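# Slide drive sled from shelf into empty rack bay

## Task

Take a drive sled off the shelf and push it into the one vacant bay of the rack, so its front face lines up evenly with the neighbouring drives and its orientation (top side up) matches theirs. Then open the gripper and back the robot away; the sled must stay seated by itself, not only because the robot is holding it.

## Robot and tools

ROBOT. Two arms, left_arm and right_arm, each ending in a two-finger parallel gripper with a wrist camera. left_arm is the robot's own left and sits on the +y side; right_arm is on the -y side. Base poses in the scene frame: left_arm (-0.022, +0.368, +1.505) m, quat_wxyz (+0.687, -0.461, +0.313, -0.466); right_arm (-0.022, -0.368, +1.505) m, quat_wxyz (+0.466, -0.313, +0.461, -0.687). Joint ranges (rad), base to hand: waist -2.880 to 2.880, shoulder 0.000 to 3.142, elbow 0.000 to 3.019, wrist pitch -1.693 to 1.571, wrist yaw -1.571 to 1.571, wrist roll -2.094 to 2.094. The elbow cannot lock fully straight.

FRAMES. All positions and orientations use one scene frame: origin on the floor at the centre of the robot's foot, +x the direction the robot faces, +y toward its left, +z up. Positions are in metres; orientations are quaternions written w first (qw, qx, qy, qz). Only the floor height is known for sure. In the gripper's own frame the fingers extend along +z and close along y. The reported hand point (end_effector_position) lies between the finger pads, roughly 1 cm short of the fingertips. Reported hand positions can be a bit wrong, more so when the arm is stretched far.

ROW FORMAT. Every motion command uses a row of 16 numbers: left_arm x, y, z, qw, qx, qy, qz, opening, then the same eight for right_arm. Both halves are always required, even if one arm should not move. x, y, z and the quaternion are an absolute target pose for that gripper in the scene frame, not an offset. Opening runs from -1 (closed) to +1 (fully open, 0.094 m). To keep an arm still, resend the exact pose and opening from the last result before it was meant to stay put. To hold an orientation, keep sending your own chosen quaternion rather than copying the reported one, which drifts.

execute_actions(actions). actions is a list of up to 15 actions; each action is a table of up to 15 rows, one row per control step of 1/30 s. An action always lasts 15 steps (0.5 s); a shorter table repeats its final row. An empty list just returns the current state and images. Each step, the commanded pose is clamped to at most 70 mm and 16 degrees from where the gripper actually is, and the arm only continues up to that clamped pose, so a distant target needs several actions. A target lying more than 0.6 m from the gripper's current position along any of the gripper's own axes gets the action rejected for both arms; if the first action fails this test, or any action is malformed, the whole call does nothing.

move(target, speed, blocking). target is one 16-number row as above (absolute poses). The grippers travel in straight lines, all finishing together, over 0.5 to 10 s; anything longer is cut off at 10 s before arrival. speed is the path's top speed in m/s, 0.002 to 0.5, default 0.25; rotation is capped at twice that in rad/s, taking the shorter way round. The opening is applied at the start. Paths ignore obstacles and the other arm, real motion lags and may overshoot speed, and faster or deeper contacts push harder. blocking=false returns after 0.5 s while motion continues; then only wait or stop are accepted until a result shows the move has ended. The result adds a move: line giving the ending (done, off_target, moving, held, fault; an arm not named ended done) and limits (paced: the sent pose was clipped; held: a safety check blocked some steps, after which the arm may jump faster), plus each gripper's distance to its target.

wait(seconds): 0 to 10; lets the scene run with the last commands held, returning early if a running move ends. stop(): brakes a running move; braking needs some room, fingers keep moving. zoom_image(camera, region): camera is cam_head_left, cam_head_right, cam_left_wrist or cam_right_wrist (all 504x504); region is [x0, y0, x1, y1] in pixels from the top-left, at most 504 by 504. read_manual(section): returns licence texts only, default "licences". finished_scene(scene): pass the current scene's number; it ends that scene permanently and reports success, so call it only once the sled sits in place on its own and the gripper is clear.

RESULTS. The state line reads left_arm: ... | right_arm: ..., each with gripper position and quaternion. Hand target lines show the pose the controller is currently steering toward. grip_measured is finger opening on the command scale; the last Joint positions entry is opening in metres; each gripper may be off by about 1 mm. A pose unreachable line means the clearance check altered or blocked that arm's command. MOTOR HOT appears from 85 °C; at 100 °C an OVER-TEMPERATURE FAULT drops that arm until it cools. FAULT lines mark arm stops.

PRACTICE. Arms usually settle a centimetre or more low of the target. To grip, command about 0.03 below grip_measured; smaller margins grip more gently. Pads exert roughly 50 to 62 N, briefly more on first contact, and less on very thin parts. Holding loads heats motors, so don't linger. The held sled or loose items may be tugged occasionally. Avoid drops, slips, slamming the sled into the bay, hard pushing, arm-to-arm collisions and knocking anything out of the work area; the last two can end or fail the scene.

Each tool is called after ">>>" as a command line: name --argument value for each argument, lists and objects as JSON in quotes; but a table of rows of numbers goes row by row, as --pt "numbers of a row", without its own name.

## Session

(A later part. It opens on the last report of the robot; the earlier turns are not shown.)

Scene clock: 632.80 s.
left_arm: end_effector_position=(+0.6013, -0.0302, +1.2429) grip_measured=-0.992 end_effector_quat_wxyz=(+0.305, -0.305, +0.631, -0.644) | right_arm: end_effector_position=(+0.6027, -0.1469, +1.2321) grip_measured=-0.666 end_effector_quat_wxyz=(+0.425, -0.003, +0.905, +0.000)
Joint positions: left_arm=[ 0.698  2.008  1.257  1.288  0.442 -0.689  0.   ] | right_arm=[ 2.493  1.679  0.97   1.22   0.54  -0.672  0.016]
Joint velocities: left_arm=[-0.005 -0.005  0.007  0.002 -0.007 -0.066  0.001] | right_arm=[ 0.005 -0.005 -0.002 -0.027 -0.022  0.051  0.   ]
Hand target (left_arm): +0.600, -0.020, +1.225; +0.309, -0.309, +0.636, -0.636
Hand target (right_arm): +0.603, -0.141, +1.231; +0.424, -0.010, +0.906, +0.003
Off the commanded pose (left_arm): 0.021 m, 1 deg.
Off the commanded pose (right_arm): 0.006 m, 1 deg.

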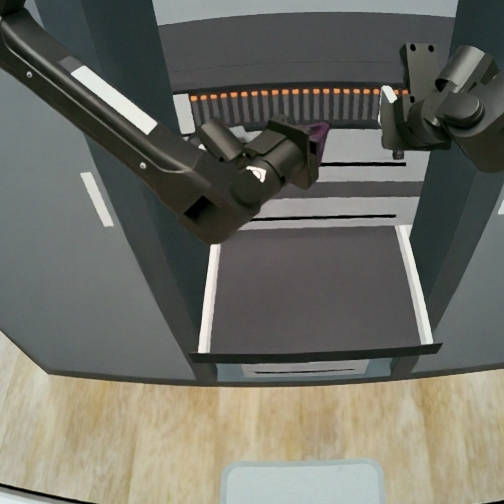

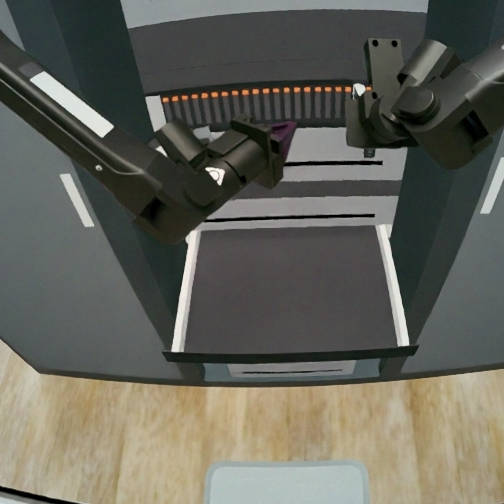

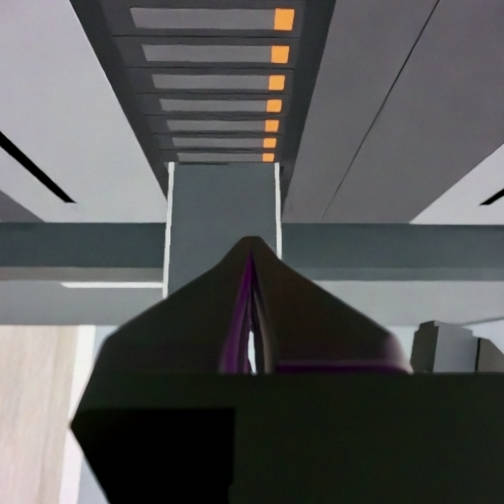

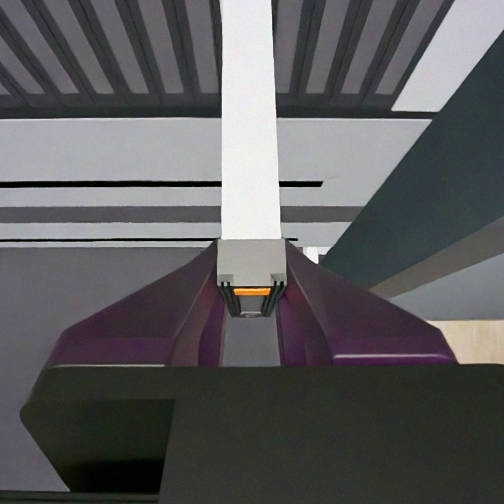

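It's entering.

>>> execute_actions --actions '[[[0.60,-0.02,1.225,0.309,-0.309,0.636,-0.636,-1,0.608,-0.142,1.231,0.424,-0.010,0.9055,0.003,-0.75]],[[0.60,-0.02,1.225,0.309,-0.309,0.636,-0.636,-1,0.613,-0.143,1.231,0.424,-0.010,0.9055,0.003,-0.75]],[[0.60,-0.02,1.225,0.309,-0.309,0.636,-0.636,-1,0.618,-0.144,1.231,0.424,-0.010,0.9055,0.003,-0.75]],[]]'

>>> zoom_image --camera "cam_left_wrist" --region '[140,130,310,300]'

Scene clock: 640.83 s.
left_arm: end_effector_position=(+0.6013, -0.0302, +1.2429) grip_measured=-0.992 end_effector_quat_wxyz=(+0.305, -0.305, +0.631, -0.644) | right_arm: end_effector_position=(+0.6115, -0.1437, +1.2298) grip_measured=-0.666 end_effector_quat_wxyz=(+0.421, -0.007, +0.907, +0.002)
Joint positions: left_arm=[ 0.698  2.008  1.257  1.288  0.442 -0.689  0.   ] | right_arm=[ 2.493  1.679  0.997  1.181  0.539 -0.672  0.016]
Joint velocities: left_arm=[ 0.005 -0.015 -0.007  0.017 -0.022  0.022 -0.   ] | right_arm=[-0.015 -0.015  0.002 -0.012 -0.007 -0.051  0.   ]
Hand target (left_arm): +0.600, -0.020, +1.225; +0.309, -0.309, +0.636, -0.636
Hand target (right_arm): +0.618, -0.144, +1.231; +0.424, -0.010, +0.906, +0.003
Off the commanded pose (left_arm): 0.021 m, 1 deg.
Off the commanded pose (right_arm): 0.007 m, 0 deg.

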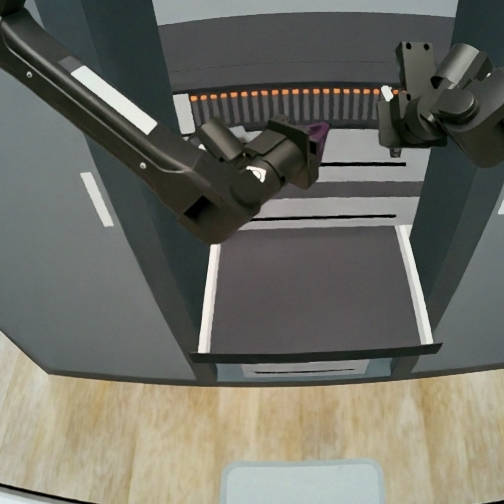

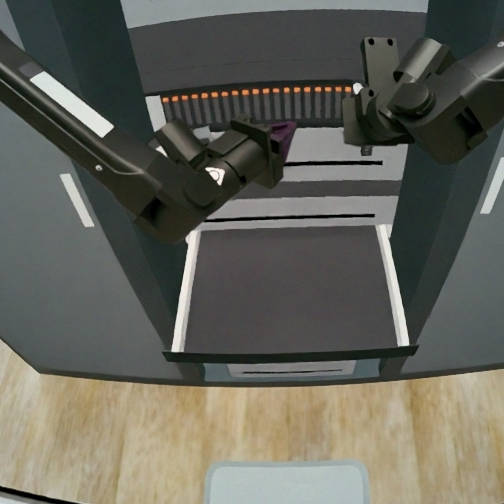

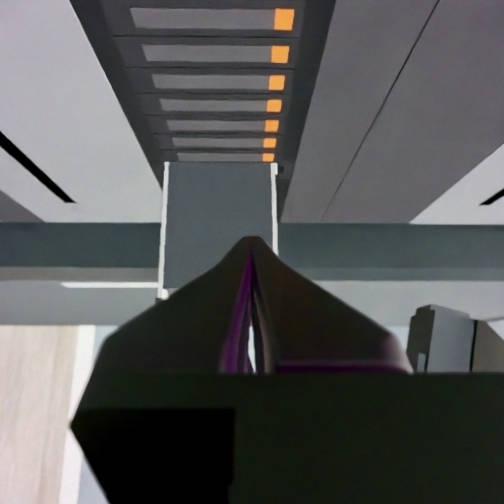

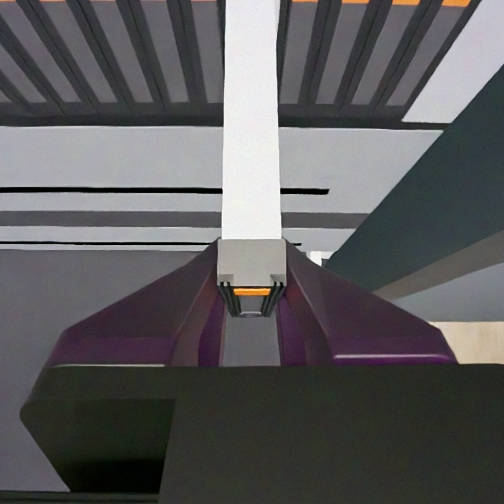

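Region (140, 130, 310, 300) of cam_left_wrist's 504x504 image, scaled by 2.965, with more detail than that image has.

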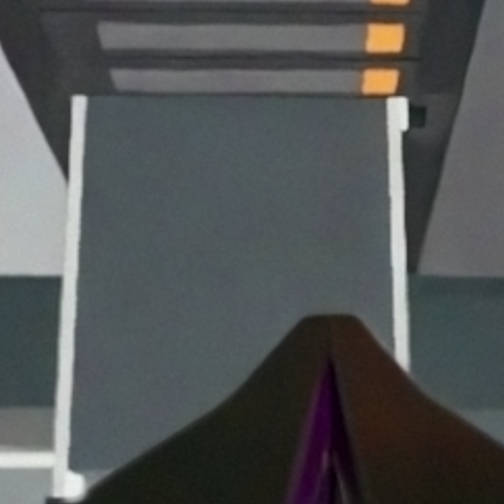

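>>> execute_actions --actions '[[[0.60,-0.02,1.225,0.309,-0.309,0.636,-0.636,-1,0.620,-0.150,1.235,0.428,-0.004,0.904,0,-0.75]],[[0.60,-0.02,1.225,0.309,-0.309,0.636,-0.636,-1,0.622,-0.154,1.239,0.430,0,0.903,-0.002,-0.75]],[[0.60,-0.02,1.225,0.309,-0.309,0.636,-0.636,-1,0.622,-0.154,1.239,0.430,0,0.903,-0.002,-0.75]]]'

>>> zoom_image --camera "cam_left_wrist" --region '[140,130,310,300]'

Scene clock: 650.63 s.
left_arm: end_effector_position=(+0.6013, -0.0302, +1.2429) grip_measured=-0.992 end_effector_quat_wxyz=(+0.305, -0.305, +0.631, -0.644) | right_arm: end_effector_position=(+0.6134, -0.1458, +1.2316) grip_measured=-0.666 end_effector_quat_wxyz=(+0.422, -0.005, +0.906, +0.000)
Joint positions: left_arm=[ 0.698  2.008  1.257  1.288  0.442 -0.689  0.   ] | right_arm=[ 2.493  1.673  0.997  1.181  0.541 -0.672  0.016]
Joint velocities: left_arm=[-0.024  0.005 -0.007 -0.002 -0.007  0.007 -0.001] | right_arm=[-0.024 -0.015 -0.032 -0.007  0.022 -0.022 -0.   ]
Hand target (left_arm): +0.600, -0.020, +1.225; +0.309, -0.309, +0.636, -0.636
Hand target (right_arm): +0.622, -0.154, +1.239; +0.430, +0.000, +0.903, -0.002
Off the commanded pose (left_arm): 0.021 m, 1 deg.
Off the commanded pose (right_arm): 0.014 m, 1 deg.

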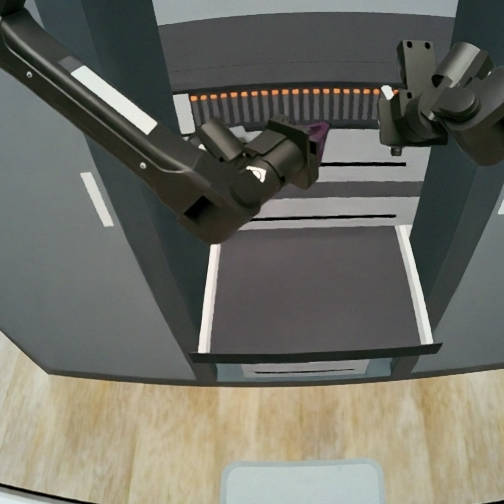

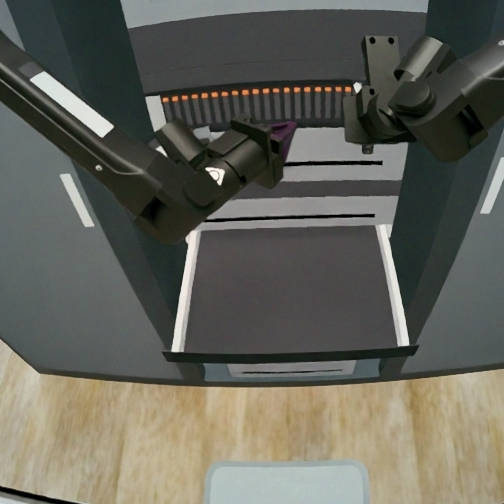

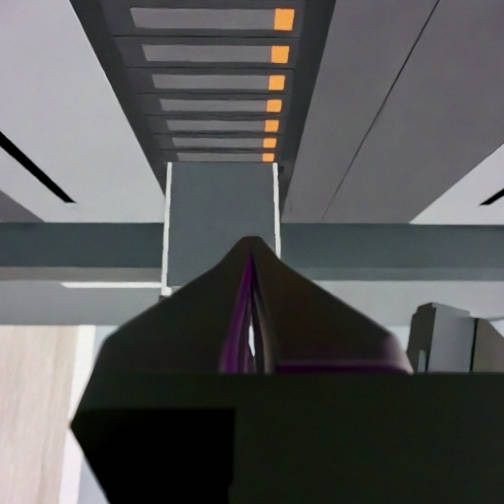

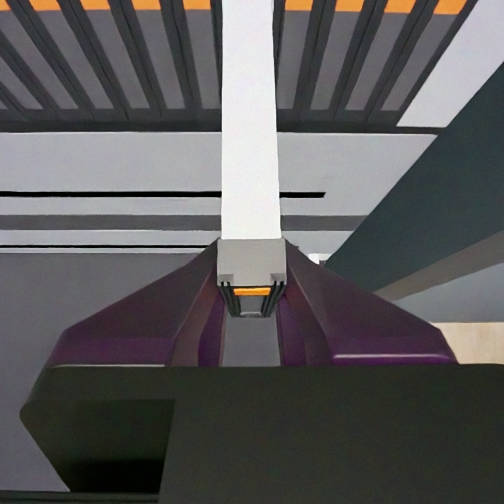

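Region (140, 130, 310, 300) of cam_left_wrist's 504x504 image, scaled by 2.965, with more detail than that image has.

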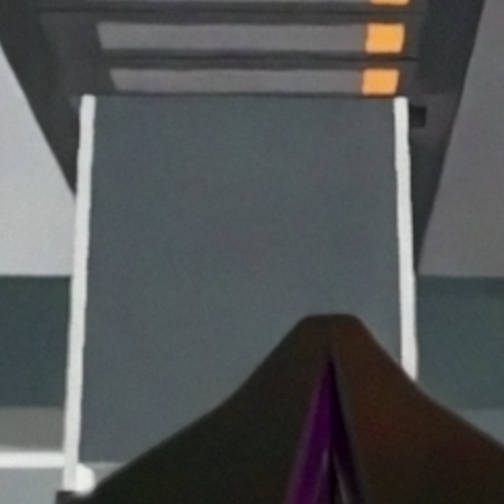

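Good. Keep this bias and advance.

>>> execute_actions --actions '[[[0.60,-0.02,1.225,0.309,-0.309,0.636,-0.636,-1,0.627,-0.154,1.239,0.430,0,0.903,-0.002,-0.75]],[[0.60,-0.02,1.225,0.309,-0.309,0.636,-0.636,-1,0.632,-0.154,1.239,0.430,0,0.903,-0.002,-0.75]],[[0.60,-0.02,1.225,0.309,-0.309,0.636,-0.636,-1,0.637,-0.154,1.239,0.430,0,0.903,-0.002,-0.75]],[[0.60,-0.02,1.225,0.309,-0.309,0.636,-0.636,-1,0.637,-0.154,1.239,0.430,0,0.903,-0.002,-0.75]]]'

>>> zoom_image --camera "cam_left_wrist" --region '[140,130,310,300]'

Scene clock: 659.47 s.
left_arm: end_effector_position=(+0.6013, -0.0302, +1.2429) grip_measured=-0.992 end_effector_quat_wxyz=(+0.305, -0.305, +0.631, -0.644) | right_arm: end_effector_position=(+0.6233, -0.1452, +1.2318) grip_measured=-0.666 end_effector_quat_wxyz=(+0.421, -0.006, +0.907, +0.001)
Joint positions: left_arm=[ 0.698  2.008  1.257  1.288  0.442 -0.689  0.   ] | right_arm=[ 2.493  1.669  1.02   1.15   0.541 -0.672  0.016]
Joint velocities: left_arm=[-0.005  0.005  0.037  0.002  0.022 -0.051 -0.001] | right_arm=[-0.015 -0.015 -0.007  0.017 -0.022 -0.022  0.   ]
Hand target (left_arm): +0.600, -0.020, +1.225; +0.309, -0.309, +0.636, -0.636
Hand target (right_arm): +0.637, -0.154, +1.239; +0.430, +0.000, +0.903, -0.002
Off the commanded pose (left_arm): 0.021 m, 1 deg.
Off the commanded pose (right_arm): 0.018 m, 1 deg.

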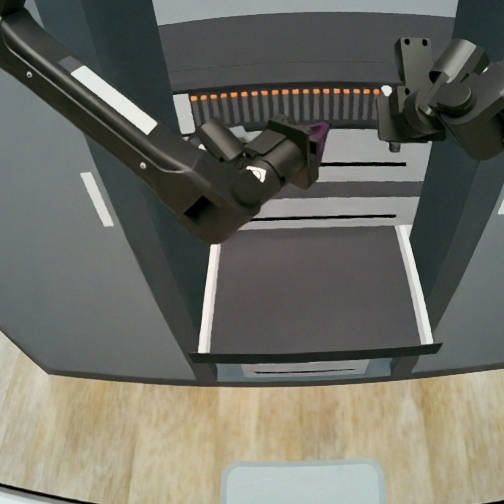

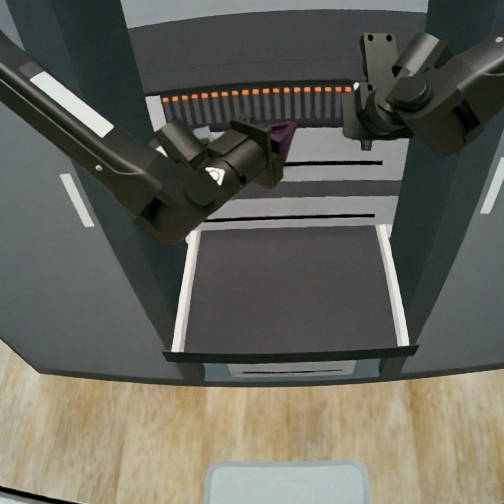

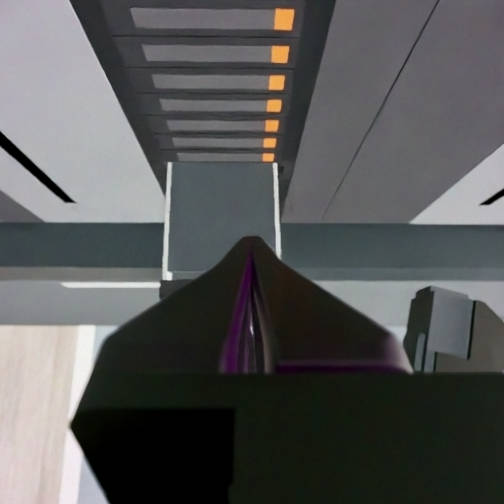

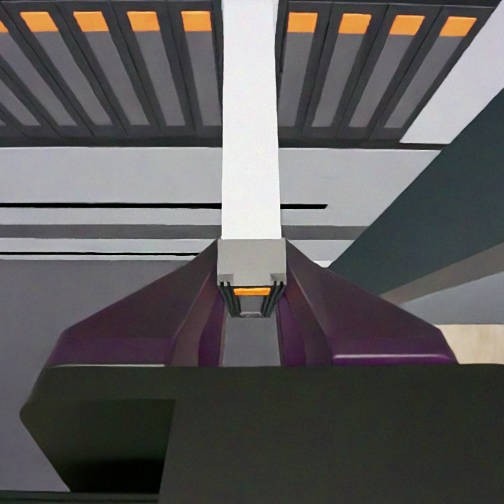

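Region (140, 130, 310, 300) of cam_left_wrist's 504x504 image, scaled by 2.965, with more detail than that image has.

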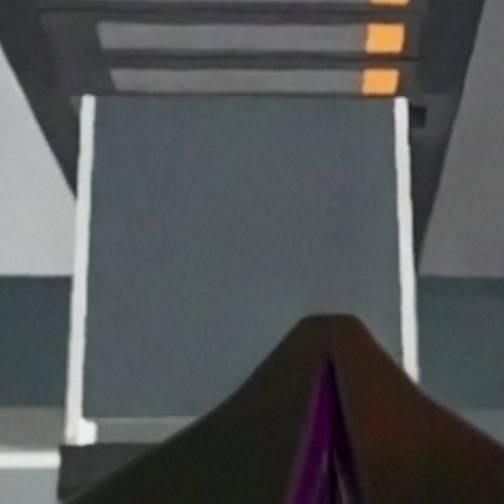

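>>> execute_actions --actions '[[[0.60,-0.02,1.225,0.309,-0.309,0.636,-0.636,-1,0.642,-0.155,1.239,0.432,0,0.902,-0.002,-0.75]],[[0.60,-0.02,1.225,0.309,-0.309,0.636,-0.636,-1,0.647,-0.155,1.239,0.432,0,0.902,-0.002,-0.75]],[[0.60,-0.02,1.225,0.309,-0.309,0.636,-0.636,-1,0.652,-0.155,1.239,0.432,0,0.902,-0.002,-0.75]],[[0.60,-0.02,1.225,0.309,-0.309,0.636,-0.636,-1,0.657,-0.155,1.239,0.432,0,0.902,-0.002,-0.75]],[[0.60,-0.02,1.225,0.309,-0.309,0.636,-0.636,-1,0.657,-0.155,1.239,0.432,0,0.902,-0.002,-0.75]]]'

>>> zoom_image --camera "cam_left_wrist" --region '[140,130,310,300]'

Scene clock: 669.00 s.
left_arm: end_effector_position=(+0.6013, -0.0302, +1.2429) grip_measured=-0.992 end_effector_quat_wxyz=(+0.305, -0.305, +0.631, -0.644) | right_arm: end_effector_position=(+0.6413, -0.1448, +1.2319) grip_measured=-0.666 end_effector_quat_wxyz=(+0.421, -0.006, +0.907, +0.001)
Joint positions: left_arm=[ 0.698  2.008  1.257  1.288  0.442 -0.689  0.   ] | right_arm=[ 2.492  1.665  1.065  1.101  0.541 -0.672  0.016]
Joint velocities: left_arm=[ 0.005  0.005  0.002 -0.017  0.022  0.037 -0.001] | right_arm=[-0.005 -0.005 -0.002  0.002 -0.022 -0.007  0.002]
Hand target (left_arm): +0.600, -0.020, +1.225; +0.309, -0.309, +0.636, -0.636
Hand target (right_arm): +0.657, -0.155, +1.239; +0.432, +0.000, +0.902, -0.002
Off the commanded pose (left_arm): 0.021 m, 1 deg.
Off the commanded pose (right_arm): 0.020 m, 2 deg.

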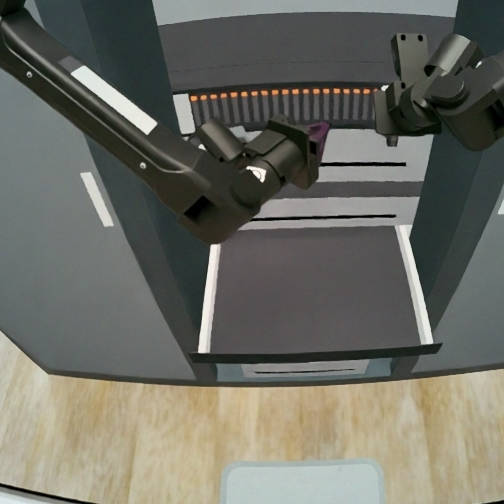

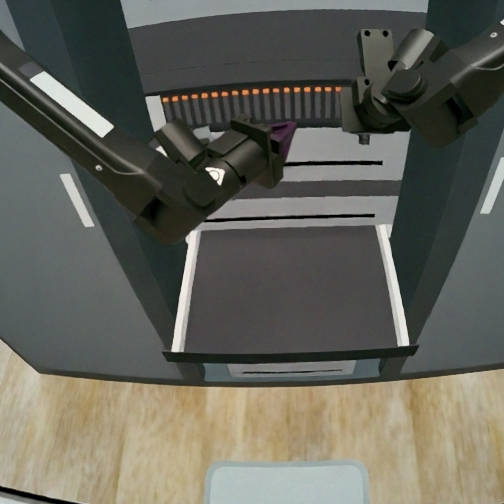

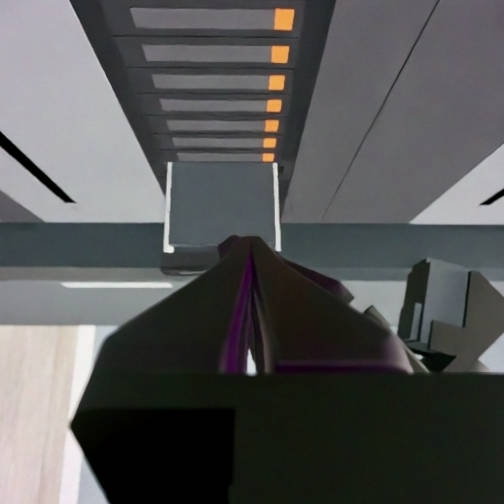

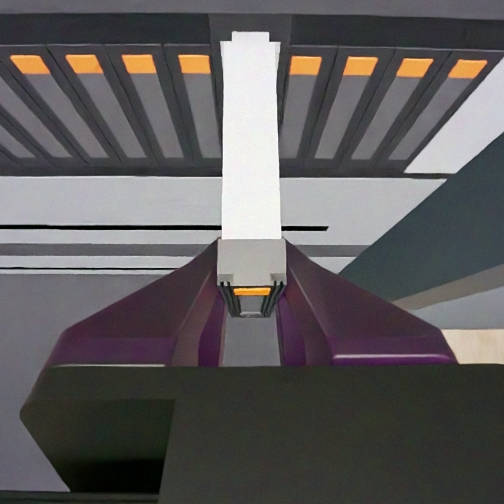

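Region (140, 130, 310, 300) of cam_left_wrist's 504x504 image, scaled by 2.965, with more detail than that image has.

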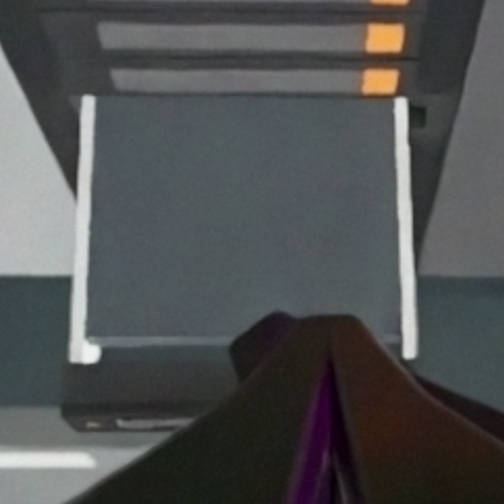

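>>> execute_actions --actions '[[[0.60,-0.02,1.225,0.309,-0.309,0.636,-0.636,-1,0.663,-0.156,1.239,0.432,0,0.902,-0.002,-0.75]],[[0.60,-0.02,1.225,0.309,-0.309,0.636,-0.636,-1,0.669,-0.156,1.239,0.432,0,0.902,-0.002,-0.75]],[[0.60,-0.02,1.225,0.309,-0.309,0.636,-0.636,-1,0.675,-0.156,1.239,0.432,0,0.902,-0.002,-0.75]],[[0.60,-0.02,1.225,0.309,-0.309,0.636,-0.636,-1,0.681,-0.156,1.239,0.432,0,0.902,-0.002,-0.75]],[[0.60,-0.02,1.225,0.309,-0.309,0.636,-0.636,-1,0.687,-0.156,1.239,0.432,0,0.902,-0.002,-0.75]],[[0.60,-0.02,1.225,0.309,-0.309,0.636,-0.636,-1,0.687,-0.156,1.239,0.432,0,0.902,-0.002,-0.75]]]'

>>> zoom_image --camera "cam_left_wrist" --region '[140,130,310,300]'

Scene clock: 683.03 s.
left_arm: end_effector_position=(+0.6013, -0.0302, +1.2429) grip_measured=-0.992 end_effector_quat_wxyz=(+0.305, -0.305, +0.631, -0.644) | right_arm: end_effector_position=(+0.6706, -0.1451, +1.2316) grip_measured=-0.666 end_effector_quat_wxyz=(+0.421, -0.006, +0.907, +0.001)
Joint positions: left_arm=[ 0.698  2.008  1.257  1.288  0.442 -0.689  0.   ] | right_arm=[ 2.488  1.662  1.139  1.021  0.536 -0.669  0.016]
Joint velocities: left_arm=[ 0.005 -0.005  0.007  0.017  0.051  0.007 -0.001] | right_arm=[ 0.015 -0.005 -0.002  0.002 -0.095  0.007  0.002]
Hand target (left_arm): +0.600, -0.020, +1.225; +0.309, -0.309, +0.636, -0.636
Hand target (right_arm): +0.687, -0.156, +1.239; +0.432, +0.000, +0.902, -0.002
Off the commanded pose (left_arm): 0.021 m, 1 deg.
Off the commanded pose (right_arm): 0.021 m, 2 deg.

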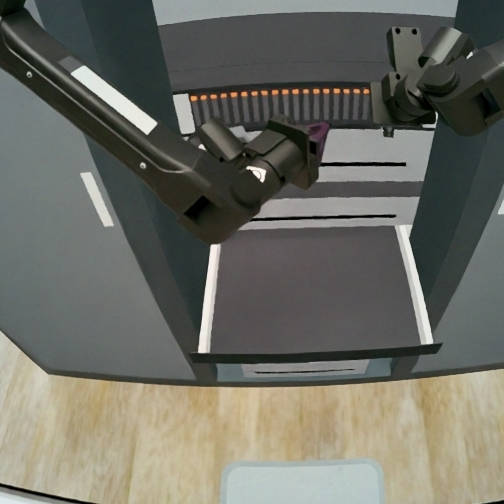

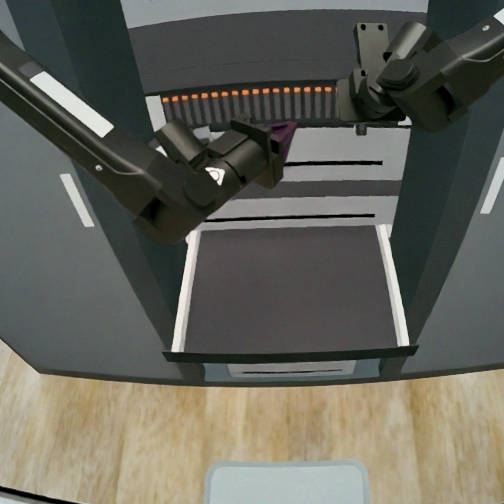

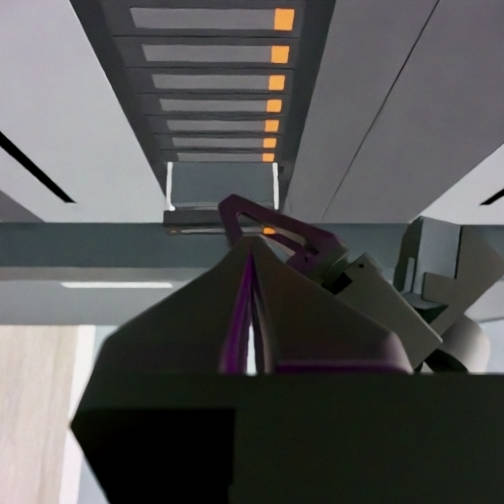

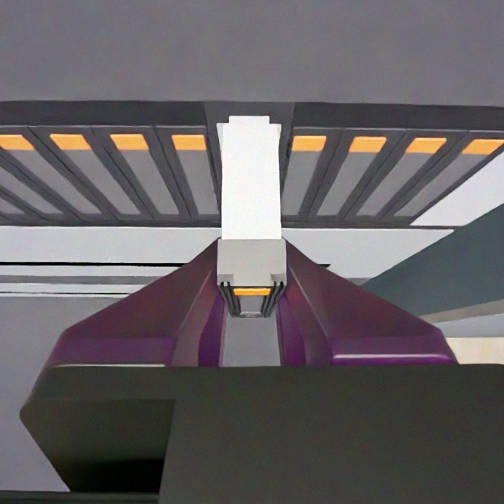

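Region (140, 130, 310, 300) of cam_left_wrist's 504x504 image, scaled by 2.965, with more detail than that image has.

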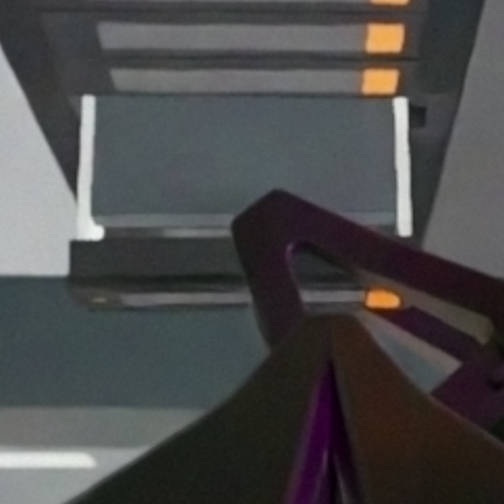

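>>> execute_actions --actions '[[[0.60,-0.02,1.225,0.309,-0.309,0.636,-0.636,-1,0.693,-0.156,1.239,0.432,0,0.902,-0.002,-0.75]],[[0.60,-0.02,1.225,0.309,-0.309,0.636,-0.636,-1,0.699,-0.156,1.239,0.432,0,0.902,-0.002,-0.75]],[[0.60,-0.02,1.225,0.309,-0.309,0.636,-0.636,-1,0.699,-0.156,1.239,0.432,0,0.902,-0.002,-0.75]],[[0.60,-0.02,1.225,0.309,-0.309,0.636,-0.636,-1,0.690,-0.150,1.235,0.428,0,0.904,-0.002,-0.2]],[[0.60,-0.02,1.225,0.309,-0.309,0.636,-0.636,-1,0.665,-0.150,1.235,0.428,0,0.904,-0.002,-0.2]],[[0.60,-0.02,1.225,0.309,-0.309,0.636,-0.636,-1,0.645,-0.150,1.235,0.428,0,0.904,-0.002,-0.2]],[[0.60,-0.02,1.225,0.309,-0.309,0.636,-0.636,-1,0.645,-0.150,1.235,0.428,0,0.904,-0.002,-1]]]'

>>> zoom_image --camera "cam_left_wrist" --region '[140,130,310,300]'

Scene clock: 699.47 s.
left_arm: end_effector_position=(+0.6013, -0.0302, +1.2429) grip_measured=-0.992 end_effector_quat_wxyz=(+0.305, -0.305, +0.631, -0.644) | right_arm: end_effector_position=(+0.6433, -0.1487, +1.2320) grip_measured=-0.994 end_effector_quat_wxyz=(+0.423, -0.005, +0.906, +0.001)
Joint positions: left_arm=[ 0.698  2.008  1.257  1.288  0.442 -0.689  0.   ] | right_arm=[ 2.486  1.657  1.063  1.096  0.534 -0.669  0.   ]
Joint velocities: left_arm=[-0.015 -0.015  0.012 -0.007  0.022 -0.022 -0.   ] | right_arm=[-0.005 -0.005  0.007  0.002 -0.022 -0.037 -0.001]
Hand target (left_arm): +0.600, -0.020, +1.225; +0.309, -0.309, +0.636, -0.636
Hand target (right_arm): +0.645, -0.150, +1.235; +0.428, +0.000, +0.904, -0.002
Off the commanded pose (left_arm): 0.021 m, 1 deg.
Off the commanded pose (right_arm): 0.004 m, 1 deg.

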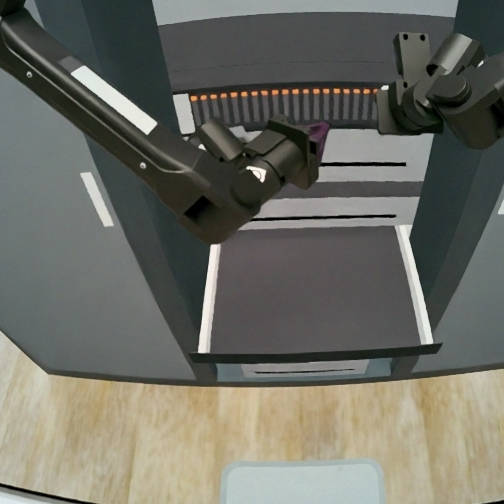

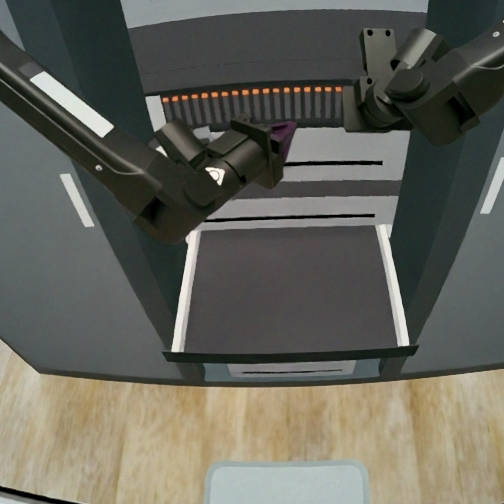

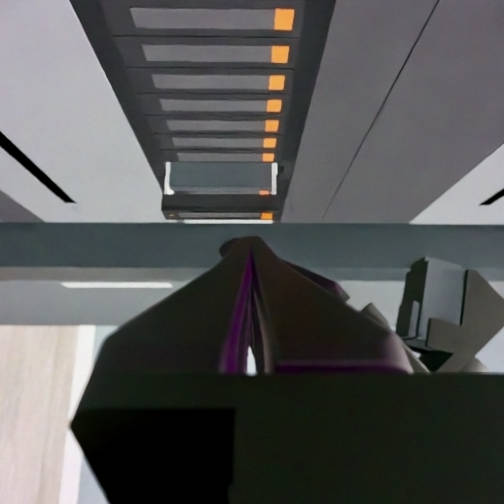

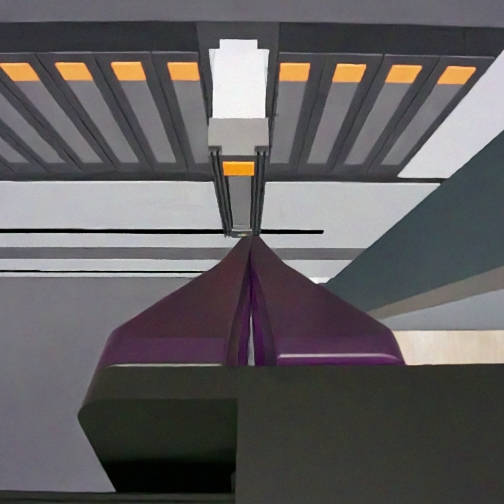

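Region (140, 130, 310, 300) of cam_left_wrist's 504x504 image, scaled by 2.965, with more detail than that image has.

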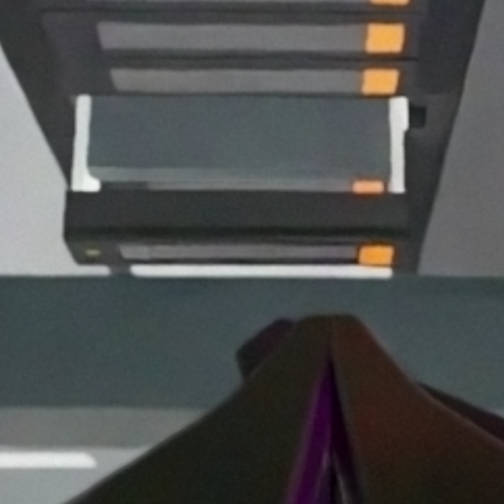

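>>> execute_actions --actions '[[[0.60,-0.02,1.225,0.309,-0.309,0.636,-0.636,-1,0.657,-0.147,1.234,0.428,-0.004,0.904,0,-1]],[[0.60,-0.02,1.225,0.309,-0.309,0.636,-0.636,-1,0.667,-0.148,1.234,0.428,-0.004,0.904,0,-1]],[[0.60,-0.02,1.225,0.309,-0.309,0.636,-0.636,-1,0.675,-0.149,1.234,0.428,-0.004,0.904,0,-1]],[[0.60,-0.02,1.225,0.309,-0.309,0.636,-0.636,-1,0.683,-0.150,1.235,0.428,-0.004,0.904,0,-1]],[[0.60,-0.02,1.225,0.309,-0.309,0.636,-0.636,-1,0.691,-0.151,1.236,0.428,-0.004,0.904,0,-1]],[[0.60,-0.02,1.225,0.309,-0.309,0.636,-0.636,-1,0.691,-0.151,1.236,0.428,-0.004,0.904,0,-1]]]'

>>> zoom_image --camera "cam_left_wrist" --region '[140,130,310,300]'

Scene clock: 713.30 s.
left_arm: end_effector_position=(+0.6013, -0.0302, +1.2429) grip_measured=-0.992 end_effector_quat_wxyz=(+0.305, -0.305, +0.631, -0.644) | right_arm: end_effector_position=(+0.6827, -0.1465, +1.2341) grip_measured=-0.994 end_effector_quat_wxyz=(+0.425, -0.005, +0.905, +0.002)
Joint positions: left_arm=[ 0.698  2.008  1.257  1.288  0.442 -0.689  0.   ] | right_arm=[ 2.486  1.658  1.165  0.998  0.529 -0.669  0.   ]
Joint velocities: left_arm=[-0.005  0.005 -0.012  0.012  0.037 -0.051  0.   ] | right_arm=[-0.005  0.005  0.007 -0.017 -0.037  0.081 -0.   ]
Hand target (left_arm): +0.600, -0.020, +1.225; +0.309, -0.309, +0.636, -0.636
Hand target (right_arm): +0.691, -0.151, +1.236; +0.428, -0.004, +0.904, +0.000
Off the commanded pose (left_arm): 0.021 m, 1 deg.
Off the commanded pose (right_arm): 0.010 m, 0 deg.

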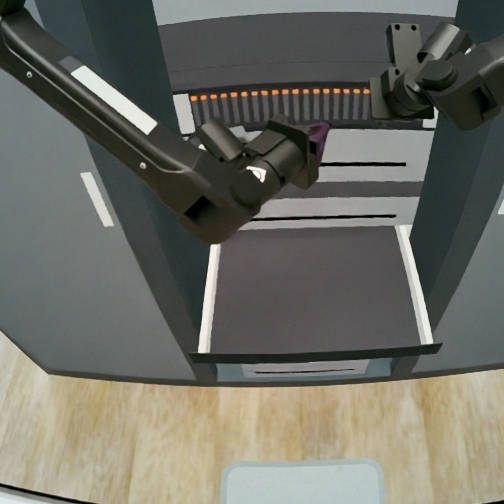

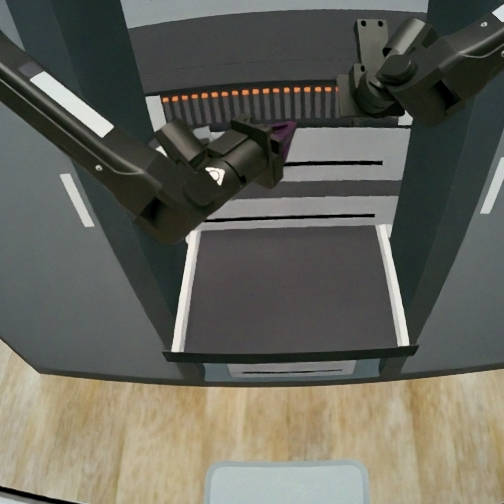

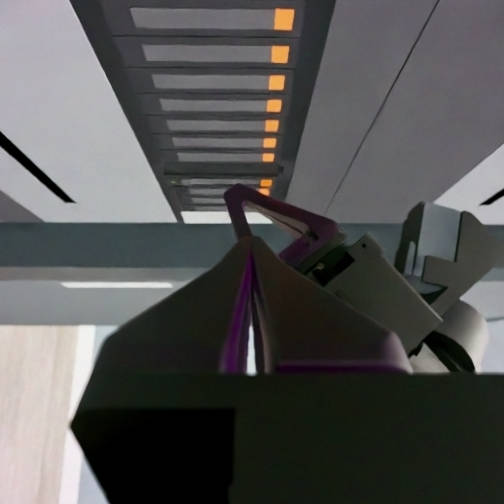

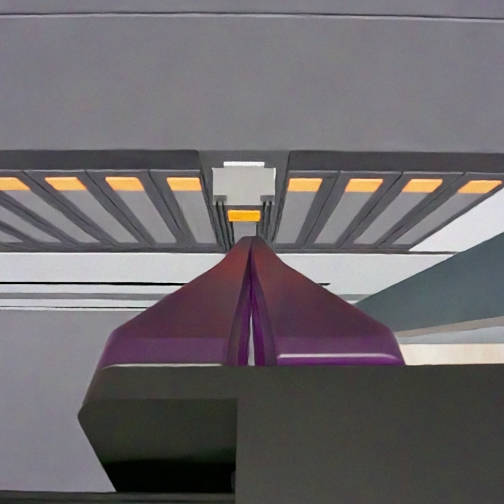

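Region (140, 130, 310, 300) of cam_left_wrist's 504x504 image, scaled by 2.965, with more detail than that image has.

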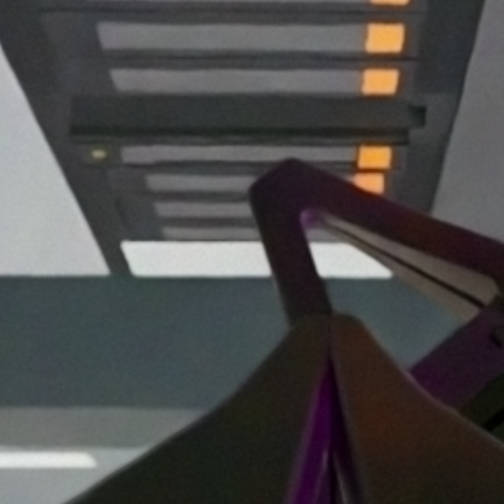

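>>> execute_actions --actions '[[[0.60,-0.02,1.225,0.309,-0.309,0.636,-0.636,-1,0.696,-0.150,1.236,0.428,-0.004,0.904,0,-1]],[[0.60,-0.02,1.225,0.309,-0.309,0.636,-0.636,-1,0.701,-0.150,1.236,0.428,-0.004,0.904,0,-1]],[[0.60,-0.02,1.225,0.309,-0.309,0.636,-0.636,-1,0.701,-0.150,1.236,0.428,-0.004,0.904,0,-1]]]'

>>> zoom_image --camera "cam_left_wrist" --region '[140,130,310,300]'

Scene clock: 724.00 s.
left_arm: end_effector_position=(+0.6013, -0.0302, +1.2429) grip_measured=-0.992 end_effector_quat_wxyz=(+0.305, -0.305, +0.631, -0.644) | right_arm: end_effector_position=(+0.6923, -0.1463, +1.2347) grip_measured=-0.994 end_effector_quat_wxyz=(+0.425, -0.006, +0.905, +0.003)
Joint positions: left_arm=[ 0.698  2.008  1.257  1.288  0.442 -0.689  0.   ] | right_arm=[ 2.486  1.658  1.19   0.971  0.528 -0.669  0.   ]
Joint velocities: left_arm=[-0.015  0.015 -0.017 -0.012 -0.037 -0.007 -0.   ] | right_arm=[-0.005 -0.005  0.012  0.012  0.007 -0.051  0.001]
Hand target (left_arm): +0.600, -0.020, +1.225; +0.309, -0.309, +0.636, -0.636
Hand target (right_arm): +0.701, -0.150, +1.236; +0.428, -0.004, +0.904, +0.000
Off the commanded pose (left_arm): 0.021 m, 1 deg.
Off the commanded pose (right_arm): 0.010 m, 1 deg.

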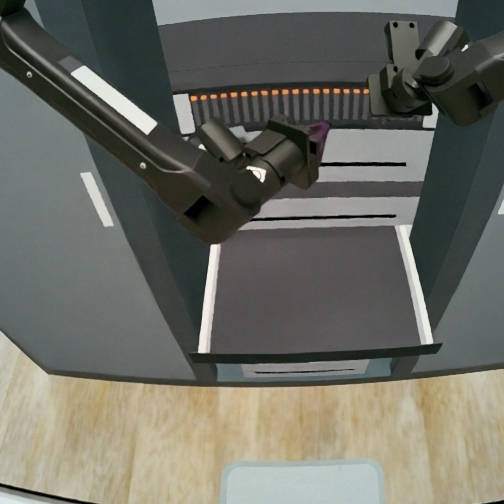

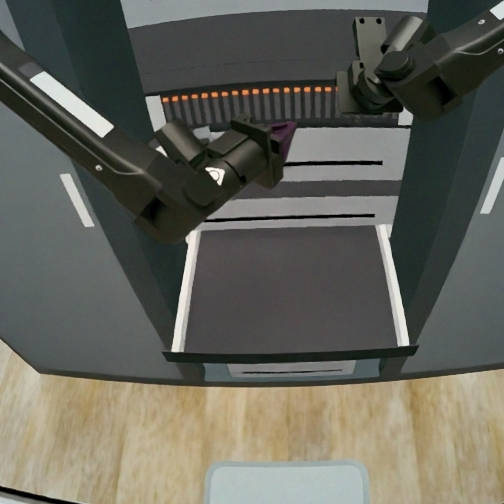

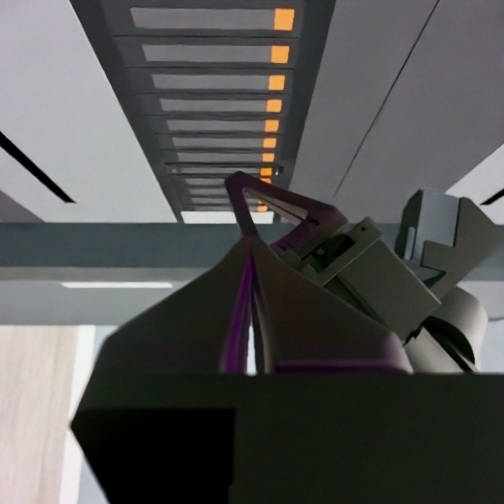

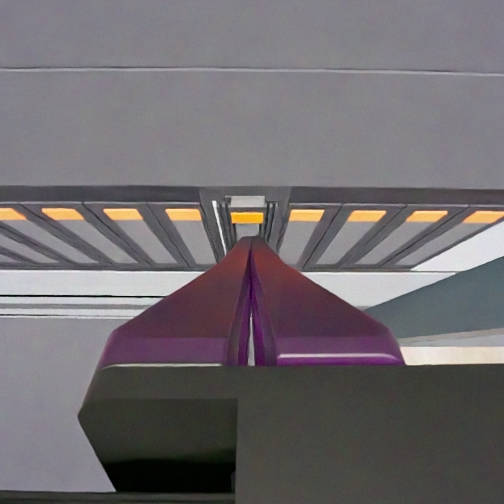

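Region (140, 130, 310, 300) of cam_left_wrist's 504x504 image, scaled by 2.965, with more detail than that image has.

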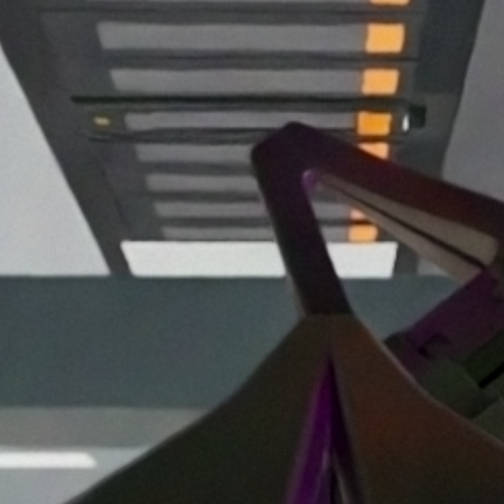

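About 1–2 mm more.

>>> execute_actions --actions '[[[0.60,-0.02,1.225,0.309,-0.309,0.636,-0.636,-1,0.705,-0.150,1.236,0.428,-0.004,0.904,0,-1]],[[0.60,-0.02,1.225,0.309,-0.309,0.636,-0.636,-1,0.705,-0.150,1.236,0.428,-0.004,0.904,0,-1]]]'

>>> zoom_image --camera "cam_left_wrist" --region '[140,130,310,300]'

Scene clock: 731.10 s.
left_arm: end_effector_position=(+0.6013, -0.0302, +1.2429) grip_measured=-0.992 end_effector_quat_wxyz=(+0.305, -0.305, +0.631, -0.644) | right_arm: end_effector_position=(+0.6939, -0.1457, +1.2342) grip_measured=-0.994 end_effector_quat_wxyz=(+0.423, -0.007, +0.906, +0.003)
Joint positions: left_arm=[ 0.698  2.008  1.257  1.288  0.442 -0.689  0.   ] | right_arm=[ 2.486  1.658  1.196  0.961  0.528 -0.669  0.   ]
Joint velocities: left_arm=[-0.005 -0.015 -0.007 -0.002 -0.051  0.066 -0.   ] | right_arm=[-0.005  0.005 -0.012 -0.002  0.007  0.007 -0.001]
Hand target (left_arm): +0.600, -0.020, +1.225; +0.309, -0.309, +0.636, -0.636
Hand target (right_arm): +0.705, -0.150, +1.236; +0.428, -0.004, +0.904, +0.000
Off the commanded pose (left_arm): 0.021 m, 1 deg.
Off the commanded pose (right_arm): 0.012 m, 1 deg.

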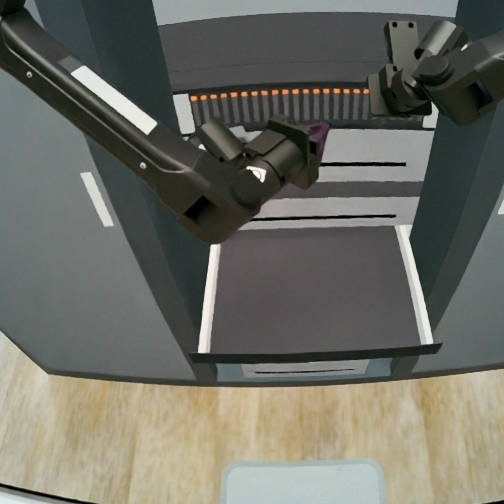

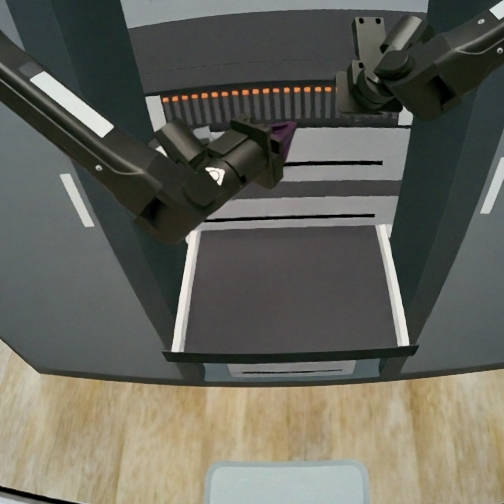

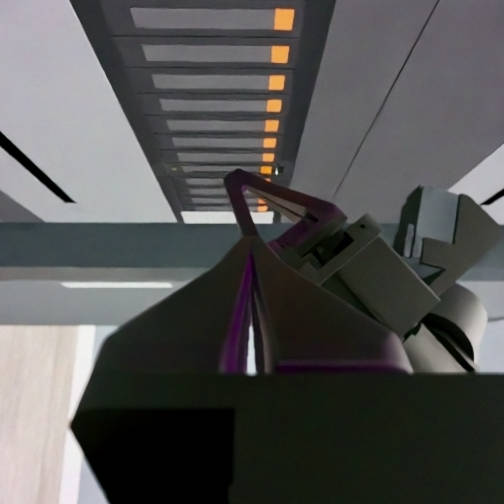

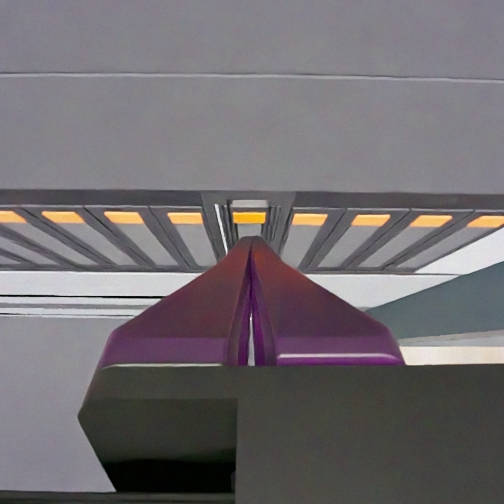

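Region (140, 130, 310, 300) of cam_left_wrist's 504x504 image, scaled by 2.965, with more detail than that image has.

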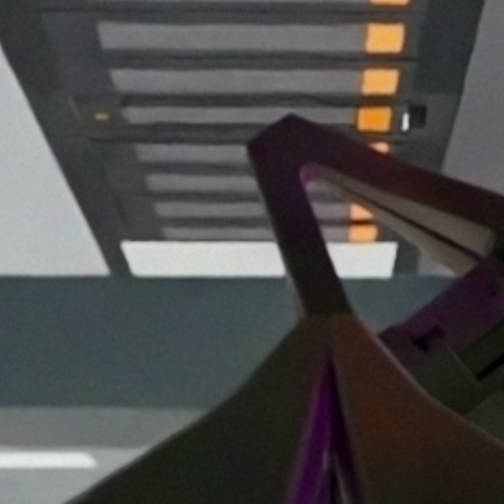

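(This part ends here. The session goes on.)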